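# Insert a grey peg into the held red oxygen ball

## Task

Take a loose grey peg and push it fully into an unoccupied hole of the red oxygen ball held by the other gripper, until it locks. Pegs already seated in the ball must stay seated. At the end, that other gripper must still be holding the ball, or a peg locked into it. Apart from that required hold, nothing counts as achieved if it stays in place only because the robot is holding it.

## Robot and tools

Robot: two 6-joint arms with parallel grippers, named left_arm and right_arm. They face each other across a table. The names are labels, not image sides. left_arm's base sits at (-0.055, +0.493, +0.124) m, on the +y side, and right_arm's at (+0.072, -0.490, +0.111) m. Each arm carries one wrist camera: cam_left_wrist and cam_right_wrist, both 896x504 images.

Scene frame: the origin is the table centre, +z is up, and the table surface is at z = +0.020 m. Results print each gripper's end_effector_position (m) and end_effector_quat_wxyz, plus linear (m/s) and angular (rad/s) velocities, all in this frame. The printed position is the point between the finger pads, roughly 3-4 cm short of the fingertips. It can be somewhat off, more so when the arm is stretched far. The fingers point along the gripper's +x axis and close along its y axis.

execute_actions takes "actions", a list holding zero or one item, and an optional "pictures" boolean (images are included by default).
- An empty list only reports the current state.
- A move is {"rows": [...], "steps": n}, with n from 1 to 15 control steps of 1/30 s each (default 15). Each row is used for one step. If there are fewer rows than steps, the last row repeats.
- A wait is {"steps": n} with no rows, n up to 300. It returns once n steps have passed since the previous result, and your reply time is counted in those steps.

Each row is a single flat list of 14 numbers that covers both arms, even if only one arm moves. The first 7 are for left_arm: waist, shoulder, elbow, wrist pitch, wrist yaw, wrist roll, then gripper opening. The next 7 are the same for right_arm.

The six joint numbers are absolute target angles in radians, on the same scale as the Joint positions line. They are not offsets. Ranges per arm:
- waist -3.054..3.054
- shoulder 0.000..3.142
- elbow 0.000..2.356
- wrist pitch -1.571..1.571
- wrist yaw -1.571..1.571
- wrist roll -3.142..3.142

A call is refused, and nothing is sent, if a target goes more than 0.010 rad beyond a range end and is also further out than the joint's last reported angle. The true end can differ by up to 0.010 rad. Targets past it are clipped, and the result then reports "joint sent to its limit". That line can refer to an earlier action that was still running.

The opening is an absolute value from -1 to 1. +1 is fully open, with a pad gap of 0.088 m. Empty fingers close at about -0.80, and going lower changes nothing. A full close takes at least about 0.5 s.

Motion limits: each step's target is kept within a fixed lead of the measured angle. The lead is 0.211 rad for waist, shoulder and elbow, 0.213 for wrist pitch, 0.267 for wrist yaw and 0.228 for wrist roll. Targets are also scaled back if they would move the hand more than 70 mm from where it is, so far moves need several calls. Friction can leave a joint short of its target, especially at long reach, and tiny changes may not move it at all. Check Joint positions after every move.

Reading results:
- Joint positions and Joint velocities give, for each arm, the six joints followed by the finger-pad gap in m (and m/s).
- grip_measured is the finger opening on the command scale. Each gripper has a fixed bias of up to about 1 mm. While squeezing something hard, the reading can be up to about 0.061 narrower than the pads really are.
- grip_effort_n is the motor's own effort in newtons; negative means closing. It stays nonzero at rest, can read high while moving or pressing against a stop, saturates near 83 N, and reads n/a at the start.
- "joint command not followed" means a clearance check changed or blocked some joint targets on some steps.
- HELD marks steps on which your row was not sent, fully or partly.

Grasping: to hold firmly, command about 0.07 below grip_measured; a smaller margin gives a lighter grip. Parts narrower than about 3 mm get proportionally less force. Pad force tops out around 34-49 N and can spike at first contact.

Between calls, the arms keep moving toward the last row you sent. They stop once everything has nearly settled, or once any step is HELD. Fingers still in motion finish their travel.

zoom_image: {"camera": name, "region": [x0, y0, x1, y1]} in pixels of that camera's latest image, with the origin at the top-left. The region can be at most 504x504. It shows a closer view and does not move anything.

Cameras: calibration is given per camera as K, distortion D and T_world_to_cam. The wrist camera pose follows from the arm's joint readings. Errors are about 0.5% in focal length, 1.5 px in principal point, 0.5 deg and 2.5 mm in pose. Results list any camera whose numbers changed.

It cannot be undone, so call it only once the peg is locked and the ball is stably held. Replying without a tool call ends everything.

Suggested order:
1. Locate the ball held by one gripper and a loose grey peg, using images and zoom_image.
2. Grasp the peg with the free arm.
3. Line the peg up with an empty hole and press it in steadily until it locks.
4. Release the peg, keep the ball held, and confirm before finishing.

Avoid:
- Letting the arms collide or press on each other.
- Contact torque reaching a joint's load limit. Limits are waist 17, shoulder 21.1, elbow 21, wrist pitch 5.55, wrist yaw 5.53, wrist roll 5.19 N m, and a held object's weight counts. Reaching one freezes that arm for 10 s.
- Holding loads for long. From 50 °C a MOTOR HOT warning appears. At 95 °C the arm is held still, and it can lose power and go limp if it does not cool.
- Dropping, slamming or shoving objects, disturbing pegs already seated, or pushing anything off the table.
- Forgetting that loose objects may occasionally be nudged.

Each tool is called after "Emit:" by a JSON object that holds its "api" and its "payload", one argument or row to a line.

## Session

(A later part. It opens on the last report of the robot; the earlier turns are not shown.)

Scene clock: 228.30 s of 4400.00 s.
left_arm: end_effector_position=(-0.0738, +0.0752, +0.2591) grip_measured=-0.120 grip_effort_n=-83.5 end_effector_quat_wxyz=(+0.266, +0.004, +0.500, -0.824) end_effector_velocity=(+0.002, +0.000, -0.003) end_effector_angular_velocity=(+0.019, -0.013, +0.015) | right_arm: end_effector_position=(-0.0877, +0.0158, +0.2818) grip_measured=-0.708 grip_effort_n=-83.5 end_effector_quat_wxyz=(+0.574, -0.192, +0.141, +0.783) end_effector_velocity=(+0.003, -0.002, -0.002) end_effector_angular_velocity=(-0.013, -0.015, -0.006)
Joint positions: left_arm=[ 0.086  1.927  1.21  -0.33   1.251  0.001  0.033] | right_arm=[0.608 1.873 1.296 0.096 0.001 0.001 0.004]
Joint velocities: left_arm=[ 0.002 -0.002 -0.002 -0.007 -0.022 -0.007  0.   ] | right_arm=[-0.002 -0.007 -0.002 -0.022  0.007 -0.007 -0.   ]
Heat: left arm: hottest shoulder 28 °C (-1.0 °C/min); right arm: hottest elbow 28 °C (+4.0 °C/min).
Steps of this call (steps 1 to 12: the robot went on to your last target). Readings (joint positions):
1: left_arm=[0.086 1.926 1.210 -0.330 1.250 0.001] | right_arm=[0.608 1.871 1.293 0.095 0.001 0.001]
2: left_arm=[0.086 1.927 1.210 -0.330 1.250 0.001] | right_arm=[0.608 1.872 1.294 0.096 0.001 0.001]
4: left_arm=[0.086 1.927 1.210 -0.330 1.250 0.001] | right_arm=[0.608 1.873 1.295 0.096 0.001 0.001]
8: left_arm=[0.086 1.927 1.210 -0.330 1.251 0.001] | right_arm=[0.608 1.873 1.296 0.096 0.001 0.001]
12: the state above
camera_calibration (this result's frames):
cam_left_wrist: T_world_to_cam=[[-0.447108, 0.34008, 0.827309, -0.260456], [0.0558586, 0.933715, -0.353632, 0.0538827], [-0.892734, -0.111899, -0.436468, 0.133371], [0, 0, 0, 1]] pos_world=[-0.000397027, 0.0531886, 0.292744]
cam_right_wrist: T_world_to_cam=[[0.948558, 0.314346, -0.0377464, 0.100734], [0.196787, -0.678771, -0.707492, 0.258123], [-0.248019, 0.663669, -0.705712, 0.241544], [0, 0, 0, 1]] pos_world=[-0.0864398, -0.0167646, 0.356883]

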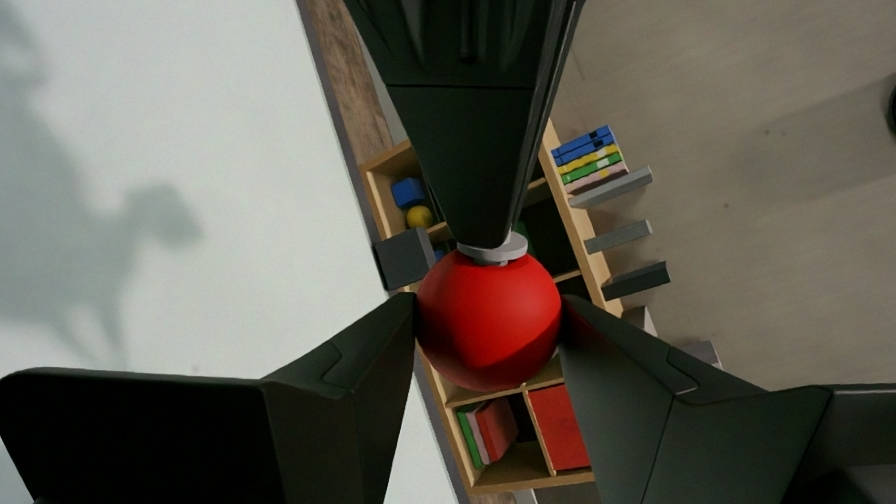

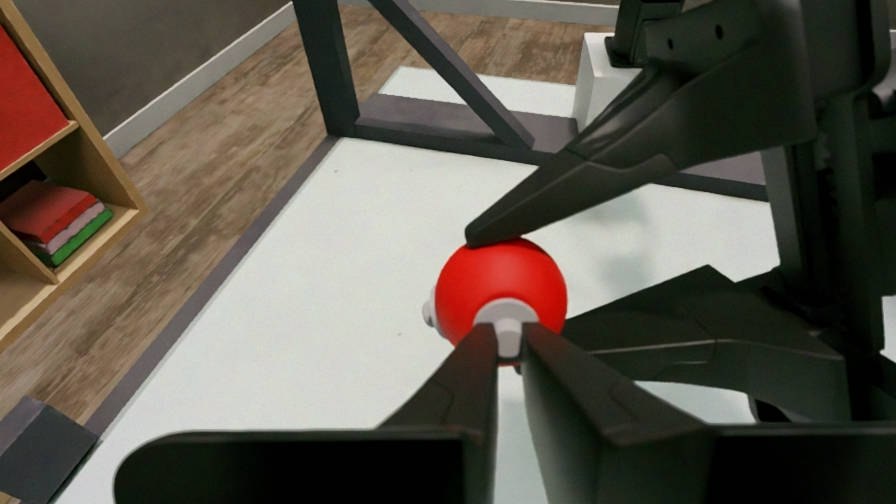

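Emit:
{"api": "execute_actions", "payload": {
  "actions": [
    {"rows": [
[0.085,1.937,1.220,-0.331,1.254,0.001,-0.19, 0.6113,1.8908,1.3067,0.0969,0.005,0.003,-0.77],
[0.087,1.933,1.220,-0.330,1.253,0.001,-0.19, 0.6113,1.8920,1.3076,0.0972,0.005,0.003,-0.77],
[0.088,1.929,1.220,-0.329,1.252,0.001,-0.19, 0.6113,1.8934,1.3087,0.0975,0.005,0.003,-0.77],
[0.089,1.926,1.220,-0.329,1.251,0.001,-0.19, 0.6113,1.8949,1.3099,0.0978,0.005,0.003,-0.77],
[0.089,1.924,1.220,-0.329,1.251,0.001,-0.19, 0.6113,1.8964,1.3110,0.0982,0.005,0.003,-0.77],
[0.089,1.922,1.220,-0.329,1.251,0.001,-0.19, 0.6113,1.8978,1.3121,0.0985,0.005,0.003,-0.77],
[0.089,1.921,1.220,-0.329,1.251,0.001,-0.19, 0.6113,1.8992,1.3132,0.0988,0.005,0.003,-0.77],
[0.090,1.920,1.221,-0.326,1.251,0.001,-0.19, 0.6113,1.9012,1.3132,0.0988,0.005,0.003,-0.77],
[0.091,1.920,1.222,-0.323,1.251,0.001,-0.19, 0.6113,1.9032,1.3132,0.0988,0.005,0.003,-0.77],
[0.092,1.919,1.223,-0.320,1.251,0.001,-0.19, 0.6113,1.9052,1.3132,0.0988,0.005,0.003,-0.77],
[0.093,1.919,1.224,-0.317,1.251,0.001,-0.19, 0.6113,1.9072,1.3132,0.0988,0.005,0.003,-0.77],
[0.094,1.918,1.225,-0.314,1.251,0.001,-0.19, 0.6113,1.9092,1.3132,0.0988,0.005,0.003,-0.77],
[0.095,1.918,1.226,-0.311,1.251,0.001,-0.19, 0.6113,1.9112,1.3132,0.0988,0.005,0.003,-0.77],
[0.096,1.918,1.227,-0.308,1.251,0.001,-0.19, 0.6113,1.9132,1.3132,0.0988,0.005,0.003,-0.77],
[0.096,1.918,1.228,-0.305,1.251,0.001,-0.19, 0.6113,1.9152,1.3132,0.0988,0.005,0.003,-0.77]
], "steps": 15}
  ],
  "pictures": false
}}

Emit:
{"api": "execute_actions", "payload": {
  "actions": [
    {"steps": 10}
  ]
}}

Emit:
{"api": "zoom_image", "payload": {
  "camera": "cam_left_wrist",
  "region": [410, 140, 570, 300]
}}

Scene clock: 238.87 s of 4400.00 s.
left_arm: end_effector_position=(-0.0736, +0.0747, +0.2594) grip_measured=-0.120 grip_effort_n=-83.5 end_effector_quat_wxyz=(+0.266, +0.004, +0.498, -0.826) end_effector_velocity=(+0.004, -0.006, +0.000) end_effector_angular_velocity=(-0.037, -0.030, +0.016) | right_arm: end_effector_position=(-0.0885, +0.0176, +0.2786) grip_measured=-0.708 grip_effort_n=-83.5 end_effector_quat_wxyz=(+0.574, -0.194, +0.143, +0.783) end_effector_velocity=(+0.002, +0.003, -0.003) end_effector_angular_velocity=(+0.006, +0.005, -0.012)
Joint positions: left_arm=[ 0.086  1.927  1.21  -0.326  1.251  0.001  0.033] | right_arm=[0.608 1.884 1.302 0.096 0.001 0.001 0.004]
Joint velocities: left_arm=[ 0.002 -0.002 -0.002  0.051 -0.022 -0.007  0.   ] | right_arm=[-0.002  0.012 -0.002  0.022  0.007  0.007 -0.   ]
Heat: left arm: hottest shoulder 28 °C (-1.0 °C/min); right arm: hottest elbow 29 °C (+5.1 °C/min).
Steps of this call (steps 1 to 15: the robot went on to your last target; steps 16 to 90: nothing new was sent; then 7.07 s passed at rest; steps 91 to 105: all 15 steps of this action). Readings (joint positions):
91: left_arm=[0.086 1.927 1.210 -0.330 1.251 0.001] | right_arm=[0.608 1.873 1.296 0.096 0.001 0.001]
92: left_arm=[0.086 1.927 1.210 -0.330 1.251 0.001] | right_arm=[0.608 1.873 1.296 0.096 0.001 0.001]
94: left_arm=[0.086 1.927 1.210 -0.330 1.251 0.001] | right_arm=[0.608 1.874 1.297 0.096 0.001 0.001]
98: left_arm=[0.086 1.927 1.210 -0.330 1.251 0.001] | right_arm=[0.608 1.878 1.300 0.096 0.001 0.001]
105: the state above

Scene clock: 239.20 s of 4400.00 s.
left_arm: end_effector_position=(-0.0735, +0.0743, +0.2597) grip_measured=-0.120 grip_effort_n=-83.5 end_effector_quat_wxyz=(+0.266, +0.004, +0.496, -0.827) end_effector_velocity=(-0.001, -0.000, +0.000) end_effector_angular_velocity=(-0.002, -0.008, -0.001) | right_arm: end_effector_position=(-0.0885, +0.0176, +0.2784) grip_measured=-0.708 grip_effort_n=-83.5 end_effector_quat_wxyz=(+0.574, -0.194, +0.143, +0.783) end_effector_velocity=(+0.003, +0.001, +0.002) end_effector_angular_velocity=(+0.008, -0.001, +0.003)
Joint positions: left_arm=[ 0.086  1.927  1.21  -0.321  1.251  0.001  0.033] | right_arm=[0.608 1.885 1.302 0.096 0.001 0.001 0.004]
Joint velocities: left_arm=[-0.002 -0.002  0.002 -0.007 -0.007  0.007  0.   ] | right_arm=[-0.007 -0.002 -0.002  0.007 -0.007 -0.007 -0.   ]
Heat: left arm: hottest shoulder 28 °C (-1.0 °C/min); right arm: hottest elbow 29 °C (+5.0 °C/min).
Steps of this call (steps 1 to 10: the robot went on to your last target). Readings (joint positions):
1: left_arm=[0.086 1.927 1.210 -0.324 1.251 0.001] | right_arm=[0.608 1.885 1.302 0.096 0.001 0.001]
2: left_arm=[0.086 1.927 1.210 -0.323 1.251 0.001] | right_arm=[0.608 1.885 1.302 0.096 0.001 0.001]
4: left_arm=[0.086 1.927 1.210 -0.322 1.251 0.001] | right_arm=[0.608 1.885 1.302 0.096 0.001 0.001]
8: left_arm=[0.086 1.927 1.210 -0.321 1.251 0.001] | right_arm=[0.608 1.885 1.302 0.096 0.001 0.001]
10: the state above
camera_calibration (this result's frames):
cam_left_wrist: T_world_to_cam=[[-0.44881, 0.347924, 0.823115, -0.260212], [0.0570126, 0.930366, -0.362172, 0.0574559], [-0.891807, -0.115618, -0.437394, 0.134349], [0, 0, 0, 1]] pos_world=[-0.000248091, 0.0526124, 0.293757]
cam_right_wrist: T_world_to_cam=[[0.948499, 0.314515, -0.0378182, 0.100796], [0.198184, -0.682288, -0.703709, 0.256268], [-0.24713, 0.659972, -0.709481, 0.238994], [0, 0, 0, 1]] pos_world=[-0.0873306, -0.0145826, 0.353711]

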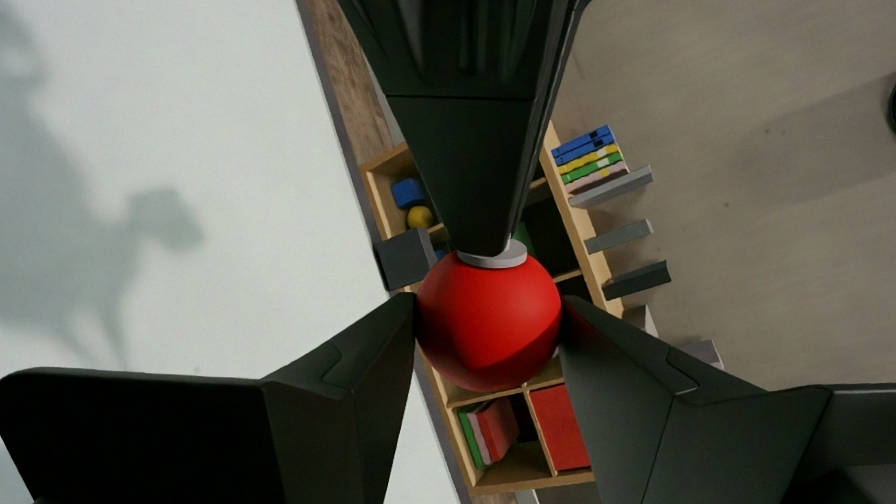

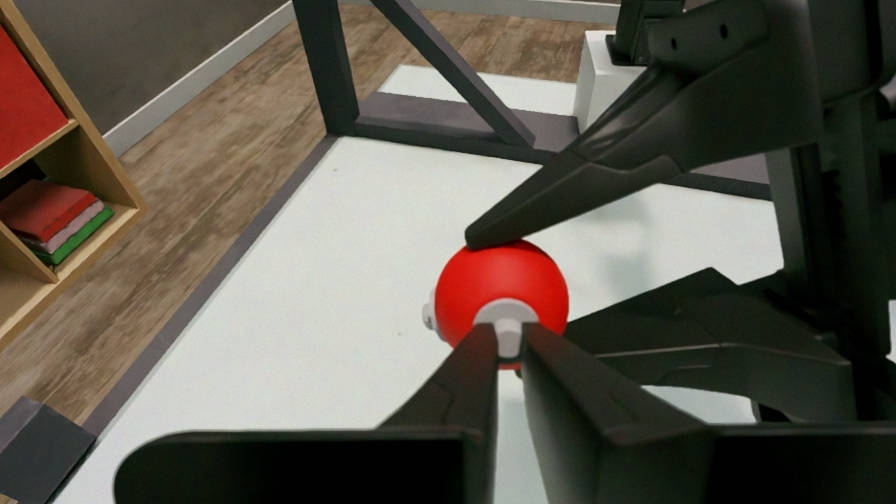

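Region (410, 140, 570, 300) of cam_left_wrist's 896x504 image, scaled by 3.150, with more detail than that image has.

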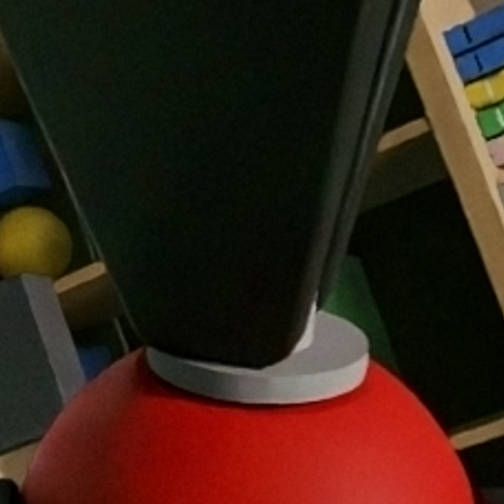

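Emit:
{"api": "zoom_image", "payload": {
  "camera": "cam_left_wrist",
  "region": [445, 225, 545, 285]
}}

Region (445, 225, 545, 285) of cam_left_wrist's 896x504 image, scaled by 5.040, with more detail than that image has; it fills the top 302 rows of this view, and the rest is white.

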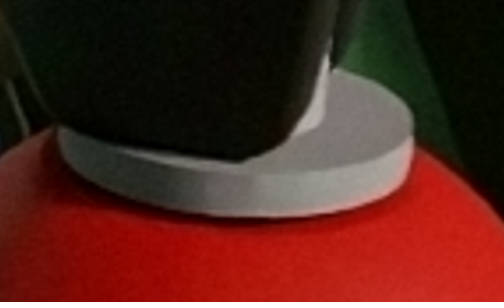

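Emit:
{"api": "execute_actions", "payload": {
  "actions": [
    {"rows": [
[0.097,1.917,1.230,-0.304,1.251,0.001,-0.19, 0.6113,1.9169,1.3132,0.0988,0.005,0.003,-0.77],
[0.098,1.916,1.232,-0.303,1.251,0.001,-0.19, 0.6113,1.9186,1.3132,0.0988,0.005,0.003,-0.77],
[0.099,1.915,1.234,-0.302,1.251,0.001,-0.19, 0.6113,1.9203,1.3132,0.0988,0.005,0.003,-0.77],
[0.100,1.914,1.236,-0.301,1.251,0.001,-0.19, 0.6113,1.9220,1.3132,0.0988,0.005,0.003,-0.77],
[0.101,1.913,1.238,-0.300,1.251,0.001,-0.19, 0.6113,1.9237,1.3132,0.0988,0.005,0.003,-0.77],
[0.102,1.912,1.240,-0.298,1.251,0.001,-0.19, 0.6113,1.9254,1.3132,0.0988,0.005,0.003,-0.77],
[0.103,1.911,1.242,-0.297,1.251,0.001,-0.19, 0.6113,1.9271,1.3132,0.0988,0.005,0.003,-0.77],
[0.104,1.910,1.244,-0.296,1.251,0.001,-0.19, 0.6113,1.9288,1.3132,0.0988,0.005,0.003,-0.77],
[0.105,1.909,1.246,-0.295,1.251,0.001,-0.19, 0.6113,1.9305,1.3132,0.0988,0.005,0.003,-0.77],
[0.105,1.908,1.248,-0.294,1.251,0.001,-0.19, 0.6113,1.9322,1.3132,0.0988,0.005,0.003,-0.77]
], "steps": 15}
  ]
}}

Emit:
{"api": "zoom_image", "payload": {
  "camera": "cam_left_wrist",
  "region": [445, 225, 545, 285]
}}

Scene clock: 246.70 s of 4400.00 s.
left_arm: end_effector_position=(-0.0734, +0.0739, +0.2600) grip_measured=-0.120 grip_effort_n=-83.5 end_effector_quat_wxyz=(+0.266, +0.004, +0.494, -0.828) end_effector_velocity=(-0.004, +0.003, +0.001) end_effector_angular_velocity=(-0.001, +0.005, -0.013) | right_arm: end_effector_position=(-0.0887, +0.0184, +0.2756) grip_measured=-0.708 grip_effort_n=-83.5 end_effector_quat_wxyz=(+0.573, -0.196, +0.144, +0.782) end_effector_velocity=(+0.001, -0.004, -0.006) end_effector_angular_velocity=(-0.025, -0.011, +0.007)
Joint positions: left_arm=[ 0.086  1.927  1.21  -0.317  1.251  0.001  0.033] | right_arm=[0.608 1.892 1.304 0.096 0.001 0.001 0.004]
Joint velocities: left_arm=[-0.007 -0.007 -0.007 -0.007  0.007  0.007 -0.   ] | right_arm=[-0.002 -0.002 -0.007 -0.022 -0.007 -0.007 -0.   ]
Heat: left arm: hottest shoulder 30 °C (+1.0 °C/min); right arm: hottest elbow 29 °C (+5.0 °C/min).
Steps of this call (steps 1 to 15: the robot went on to your last target; steps 16 to 90: nothing new was sent; then 4.00 s passed at rest; steps 91 to 105: all 15 steps of this action). Readings (joint positions):
91: left_arm=[0.086 1.927 1.210 -0.320 1.251 0.001] | right_arm=[0.608 1.885 1.302 0.096 0.001 0.001]
92: left_arm=[0.086 1.927 1.210 -0.320 1.251 0.001] | right_arm=[0.608 1.886 1.302 0.096 0.001 0.001]
94: left_arm=[0.086 1.927 1.210 -0.320 1.251 0.001] | right_arm=[0.608 1.886 1.302 0.096 0.001 0.001]
98: left_arm=[0.086 1.927 1.210 -0.319 1.251 0.001] | right_arm=[0.608 1.889 1.303 0.096 0.001 0.001]
105: the state above
camera_calibration (this result's frames):
cam_left_wrist: T_world_to_cam=[[-0.449748, 0.350917, 0.82133, -0.260046], [0.0574277, 0.929042, -0.365491, 0.0588566], [-0.891307, -0.117212, -0.437987, 0.134815], [0, 0, 0, 1]] pos_world=[-0.000174132, 0.0523764, 0.294143]
cam_right_wrist: T_world_to_cam=[[0.948555, 0.314337, -0.0378838, 0.100705], [0.199235, -0.685606, -0.700178, 0.25407], [-0.246065, 0.65661, -0.712963, 0.237509], [0, 0, 0, 1]] pos_world=[-0.087701, -0.0134137, 0.351044]

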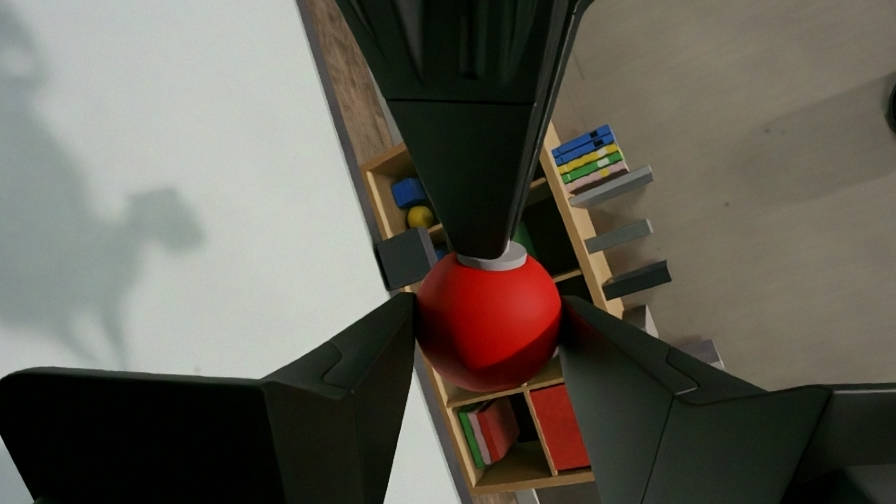

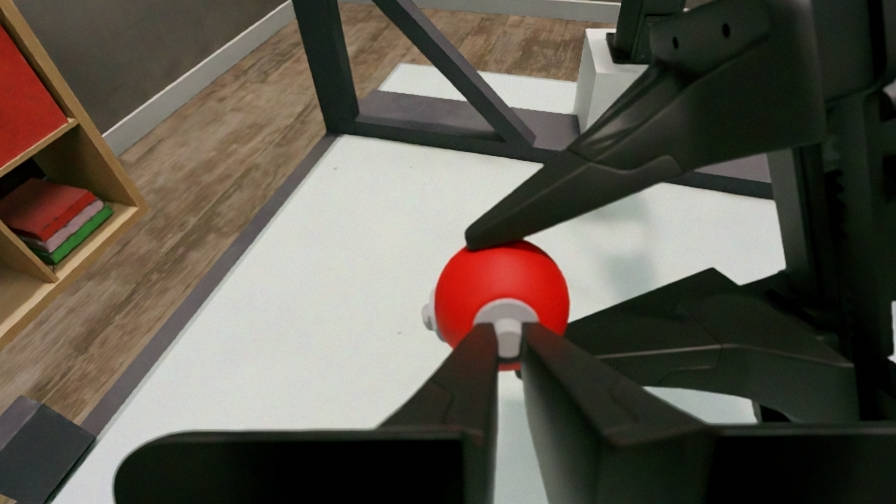

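Region (445, 225, 545, 285) of cam_left_wrist's 896x504 image, scaled by 5.040, with more detail than that image has; it fills the top 302 rows of this view, and the rest is white.

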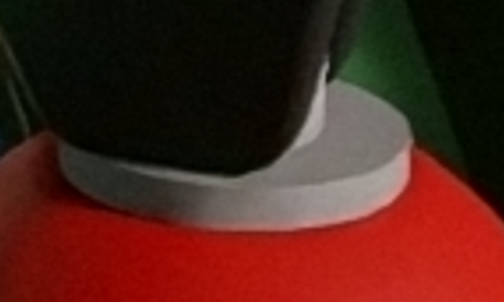

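Emit:
{"api": "execute_actions", "payload": {
  "actions": [
    {"rows": [
[0.103,1.910,1.244,-0.297,1.251,0.001,-0.19, 0.6113,1.926,1.312,0.0988,0.005,0.003,-0.77],
[0.101,1.912,1.240,-0.301,1.251,0.001,-0.19, 0.6113,1.920,1.311,0.0988,0.005,0.003,-0.77],
[0.099,1.914,1.236,-0.304,1.251,0.001,-0.19, 0.6113,1.914,1.310,0.0988,0.005,0.003,-0.77],
[0.097,1.916,1.232,-0.308,1.251,0.001,-0.19, 0.6113,1.908,1.309,0.0988,0.005,0.003,-0.77],
[0.095,1.918,1.229,-0.311,1.251,0.001,-0.19, 0.6113,1.902,1.308,0.0988,0.005,0.003,-0.77],
[0.093,1.920,1.225,-0.315,1.251,0.001,-0.19, 0.6113,1.896,1.307,0.0988,0.005,0.003,-0.77],
[0.091,1.922,1.221,-0.318,1.251,0.001,-0.19, 0.6113,1.890,1.306,0.0988,0.005,0.003,-0.77],
[0.089,1.924,1.217,-0.322,1.251,0.001,-0.19, 0.6113,1.884,1.305,0.0988,0.005,0.003,-0.77],
[0.087,1.926,1.213,-0.325,1.251,0.001,-0.19, 0.6113,1.878,1.304,0.0988,0.005,0.003,-0.77],
[0.086,1.927,1.210,-0.328,1.251,0.001,-0.19, 0.6113,1.872,1.303,0.0988,0.005,0.003,-0.72],
[0.086,1.927,1.210,-0.328,1.251,0.001,-0.19, 0.6113,1.872,1.303,0.0988,0.005,0.003,-0.67],
[0.086,1.927,1.210,-0.328,1.251,0.001,-0.19, 0.6113,1.872,1.303,0.0988,0.005,0.003,-0.62],
[0.086,1.927,1.210,-0.328,1.251,0.001,-0.19, 0.6113,1.872,1.303,0.0988,0.005,0.003,-0.57],
[0.086,1.927,1.210,-0.328,1.251,0.001,-0.19, 0.6113,1.872,1.302,0.0988,0.005,0.003,-0.53],
[0.086,1.927,1.210,-0.328,1.251,0.001,-0.19, 0.6113,1.872,1.300,0.0988,0.005,0.003,-0.50]
], "steps": 15}
  ],
  "pictures": false
}}

Emit:
{"api": "execute_actions", "payload": {
  "actions": [
    {"rows": [
[0.086,1.927,1.210,-0.328,1.251,0.001,-0.19, 0.6113,1.871,1.297,0.098,0.005,0.003,-0.50],
[0.086,1.927,1.210,-0.328,1.251,0.001,-0.19, 0.6113,1.867,1.291,0.097,0.005,0.003,-0.50],
[0.086,1.927,1.210,-0.328,1.251,0.001,-0.19, 0.6113,1.860,1.286,0.095,0.005,0.003,-0.50],
[0.086,1.927,1.210,-0.328,1.251,0.001,-0.19, 0.6113,1.852,1.280,0.093,0.005,0.003,-0.50],
[0.086,1.927,1.210,-0.328,1.251,0.001,-0.19, 0.6113,1.843,1.273,0.091,0.005,0.003,-0.50],
[0.086,1.927,1.210,-0.328,1.251,0.001,-0.19, 0.6113,1.833,1.265,0.088,0.005,0.003,-0.50],
[0.086,1.927,1.210,-0.328,1.251,0.001,-0.19, 0.6113,1.822,1.257,0.086,0.005,0.003,-0.50],
[0.086,1.927,1.210,-0.328,1.251,0.001,-0.19, 0.6113,1.810,1.248,0.083,0.005,0.003,-0.50],
[0.086,1.927,1.210,-0.328,1.251,0.001,-0.19, 0.6113,1.799,1.240,0.081,0.005,0.003,-0.50],
[0.086,1.927,1.210,-0.328,1.251,0.001,-0.19, 0.6113,1.789,1.232,0.078,0.005,0.003,-0.50],
[0.086,1.927,1.210,-0.328,1.251,0.001,-0.19, 0.6113,1.780,1.225,0.076,0.005,0.003,-0.50],
[0.086,1.927,1.210,-0.328,1.251,0.001,-0.19, 0.6113,1.772,1.219,0.074,0.005,0.003,-0.50],
[0.086,1.927,1.210,-0.328,1.251,0.001,-0.19, 0.6113,1.765,1.214,0.072,0.005,0.003,-0.50],
[0.086,1.927,1.210,-0.328,1.251,0.001,-0.19, 0.6113,1.761,1.211,0.071,0.005,0.003,-0.50],
[0.086,1.927,1.210,-0.328,1.251,0.001,-0.19, 0.6113,1.760,1.210,0.071,0.005,0.003,-0.50]
], "steps": 15}
  ],
  "pictures": false
}}

Emit:
{"api": "execute_actions", "payload": {
  "actions": [
    {"steps": 6}
  ]
}}

Emit:
{"api": "zoom_image", "payload": {
  "camera": "cam_left_wrist",
  "region": [445, 205, 545, 285]
}}

Scene clock: 257.37 s of 4400.00 s.
left_arm: end_effector_position=(-0.0743, +0.0748, +0.2595) grip_measured=-0.120 grip_effort_n=-83.5 end_effector_quat_wxyz=(+0.265, +0.004, +0.497, -0.826) end_effector_velocity=(+0.002, -0.001, -0.000) end_effector_angular_velocity=(+0.001, -0.005, +0.008) | right_arm: end_effector_position=(-0.0892, +0.0177, +0.2813) grip_measured=-0.598 grip_effort_n=15.1 end_effector_quat_wxyz=(+0.574, -0.192, +0.141, +0.784) end_effector_velocity=(-0.002, -0.000, +0.002) end_effector_angular_velocity=(+0.010, -0.007, +0.027)
Joint positions: left_arm=[ 0.085  1.927  1.21  -0.325  1.252  0.001  0.033] | right_arm=[0.61  1.881 1.304 0.097 0.001 0.001 0.01 ]
Joint velocities: left_arm=[ 0.002 -0.002 -0.002  0.007 -0.007 -0.007 -0.   ] | right_arm=[-0.002 -0.002 -0.002  0.007 -0.022 -0.022  0.047]
Heat: left arm: hottest shoulder 33 °C (+5.1 °C/min); right arm: hottest elbow 30 °C (+5.1 °C/min).
Steps of this call (steps 1 to 15: the robot went on to your last target; steps 16 to 90: nothing new was sent; then 7.17 s passed at rest; steps 91 to 105: all 15 steps of this action). Readings (joint positions):
91: left_arm=[0.086 1.927 1.210 -0.317 1.251 0.001] | right_arm=[0.608 1.892 1.304 0.096 0.001 0.001]
92: left_arm=[0.086 1.927 1.210 -0.317 1.251 0.001] | right_arm=[0.608 1.892 1.304 0.096 0.001 0.001]
94: left_arm=[0.086 1.927 1.210 -0.317 1.251 0.001] | right_arm=[0.609 1.892 1.304 0.096 0.001 0.001]
98: left_arm=[0.085 1.927 1.210 -0.322 1.251 0.001] | right_arm=[0.610 1.887 1.304 0.097 0.001 0.001]
105: the state above

Scene clock: 257.87 s of 4400.00 s.
left_arm: end_effector_position=(-0.0743, +0.0748, +0.2595) grip_measured=-0.120 grip_effort_n=-83.5 end_effector_quat_wxyz=(+0.265, +0.004, +0.497, -0.826) end_effector_velocity=(-0.000, -0.001, -0.002) end_effector_angular_velocity=(+0.018, +0.003, +0.007) | right_arm: end_effector_position=(-0.0826, -0.0029, +0.2985) grip_measured=-0.503 grip_effort_n=13.7 end_effector_quat_wxyz=(+0.575, -0.187, +0.137, +0.785) end_effector_velocity=(+0.010, -0.039, +0.035) end_effector_angular_velocity=(+0.030, +0.027, +0.014)
Joint positions: left_arm=[ 0.085  1.927  1.21  -0.325  1.252  0.001  0.033] | right_arm=[0.61  1.781 1.237 0.077 0.001 0.001 0.014]
Joint velocities: left_arm=[-0.002  0.002 -0.002  0.007 -0.007 -0.022 -0.   ] | right_arm=[-0.002 -0.193 -0.12  -0.037 -0.022  0.007  0.   ]
Heat: left arm: hottest shoulder 33 °C (+5.0 °C/min); right arm: hottest elbow 30 °C (+5.0 °C/min).
Steps of this call (steps 1 to 15: all 15 steps of this action). Readings (joint positions):
1: left_arm=[0.085 1.927 1.210 -0.325 1.252 0.001] | right_arm=[0.610 1.881 1.304 0.098 0.001 0.001]
2: left_arm=[0.085 1.927 1.210 -0.325 1.252 0.001] | right_arm=[0.610 1.881 1.304 0.098 0.001 0.001]
4: left_arm=[0.085 1.927 1.210 -0.325 1.252 0.001] | right_arm=[0.610 1.877 1.302 0.098 0.001 0.001]
8: left_arm=[0.085 1.927 1.210 -0.325 1.252 0.001] | right_arm=[0.610 1.849 1.282 0.091 0.001 0.001]
15: the state above

Scene clock: 258.07 s of 4400.00 s.
left_arm: end_effector_position=(-0.0743, +0.0748, +0.2595) grip_measured=-0.120 grip_effort_n=-83.5 end_effector_quat_wxyz=(+0.265, +0.004, +0.497, -0.826) end_effector_velocity=(-0.001, +0.001, -0.001) end_effector_angular_velocity=(+0.003, -0.007, -0.001) | right_arm: end_effector_position=(-0.0816, -0.0058, +0.2999) grip_measured=-0.503 grip_effort_n=13.3 end_effector_quat_wxyz=(+0.575, -0.187, +0.137, +0.785) end_effector_velocity=(+0.002, -0.004, -0.010) end_effector_angular_velocity=(-0.025, -0.011, +0.007)
Joint positions: left_arm=[ 0.085  1.927  1.21  -0.325  1.252  0.001  0.033] | right_arm=[0.61  1.769 1.227 0.074 0.001 0.001 0.014]
Joint velocities: left_arm=[-0.002 -0.002 -0.002 -0.007 -0.007  0.007 -0.   ] | right_arm=[-0.002 -0.002 -0.022 -0.007 -0.007 -0.007 -0.   ]
Heat: left arm: hottest shoulder 33 °C (+5.0 °C/min); right arm: hottest elbow 30 °C (+5.0 °C/min).
Steps of this call (steps 1 to 6: the robot went on to your last target). Readings (joint positions):
1: left_arm=[0.085 1.927 1.210 -0.325 1.252 0.001] | right_arm=[0.610 1.776 1.234 0.076 0.001 0.001]
2: left_arm=[0.085 1.927 1.210 -0.325 1.252 0.001] | right_arm=[0.610 1.773 1.231 0.076 0.001 0.001]
4: left_arm=[0.085 1.927 1.210 -0.325 1.252 0.001] | right_arm=[0.610 1.769 1.229 0.075 0.001 0.001]
6: the state above
camera_calibration (this result's frames):
cam_left_wrist: T_world_to_cam=[[-0.446923, 0.345474, 0.825171, -0.260769], [0.0580487, 0.931675, -0.358625, 0.0560724], [-0.892687, -0.112378, -0.436442, 0.133056], [0, 0, 0, 1]] pos_world=[-0.00102124, 0.0528005, 0.29336]
cam_right_wrist: T_world_to_cam=[[0.94803, 0.315979, -0.0373798, 0.102294], [0.194664, -0.668916, -0.717397, 0.257978], [-0.251686, 0.672837, -0.695661, 0.266886], [0, 0, 0, 1]] pos_world=[-0.0800253, -0.0393278, 0.374559]

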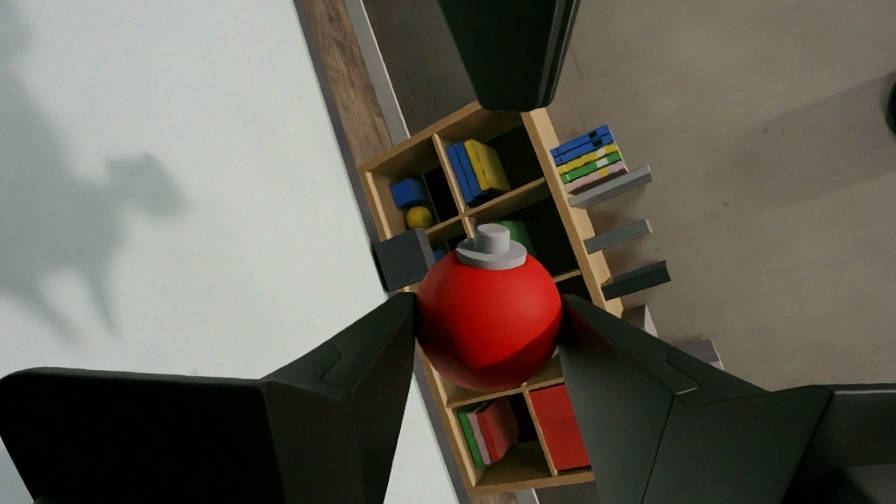

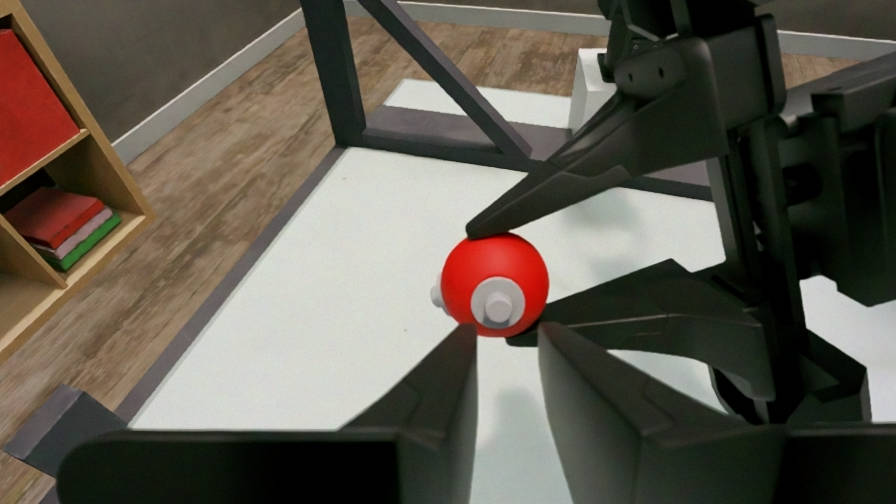

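Region (445, 205, 545, 285) of cam_left_wrist's 896x504 image, scaled by 5.040, with more detail than that image has; it fills the top 403 rows of this view, and the rest is white.

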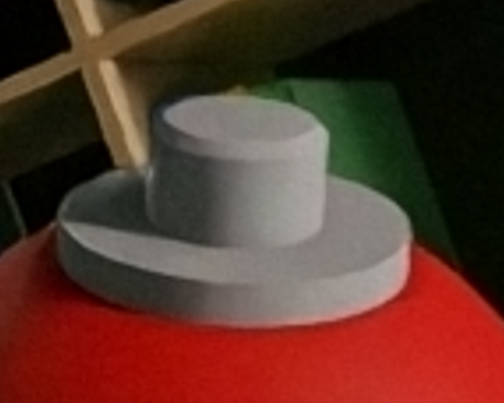

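Emit:
{"api": "finished_scene", "payload": {
  "scene": 1
}}

The scene is finished: the task was done.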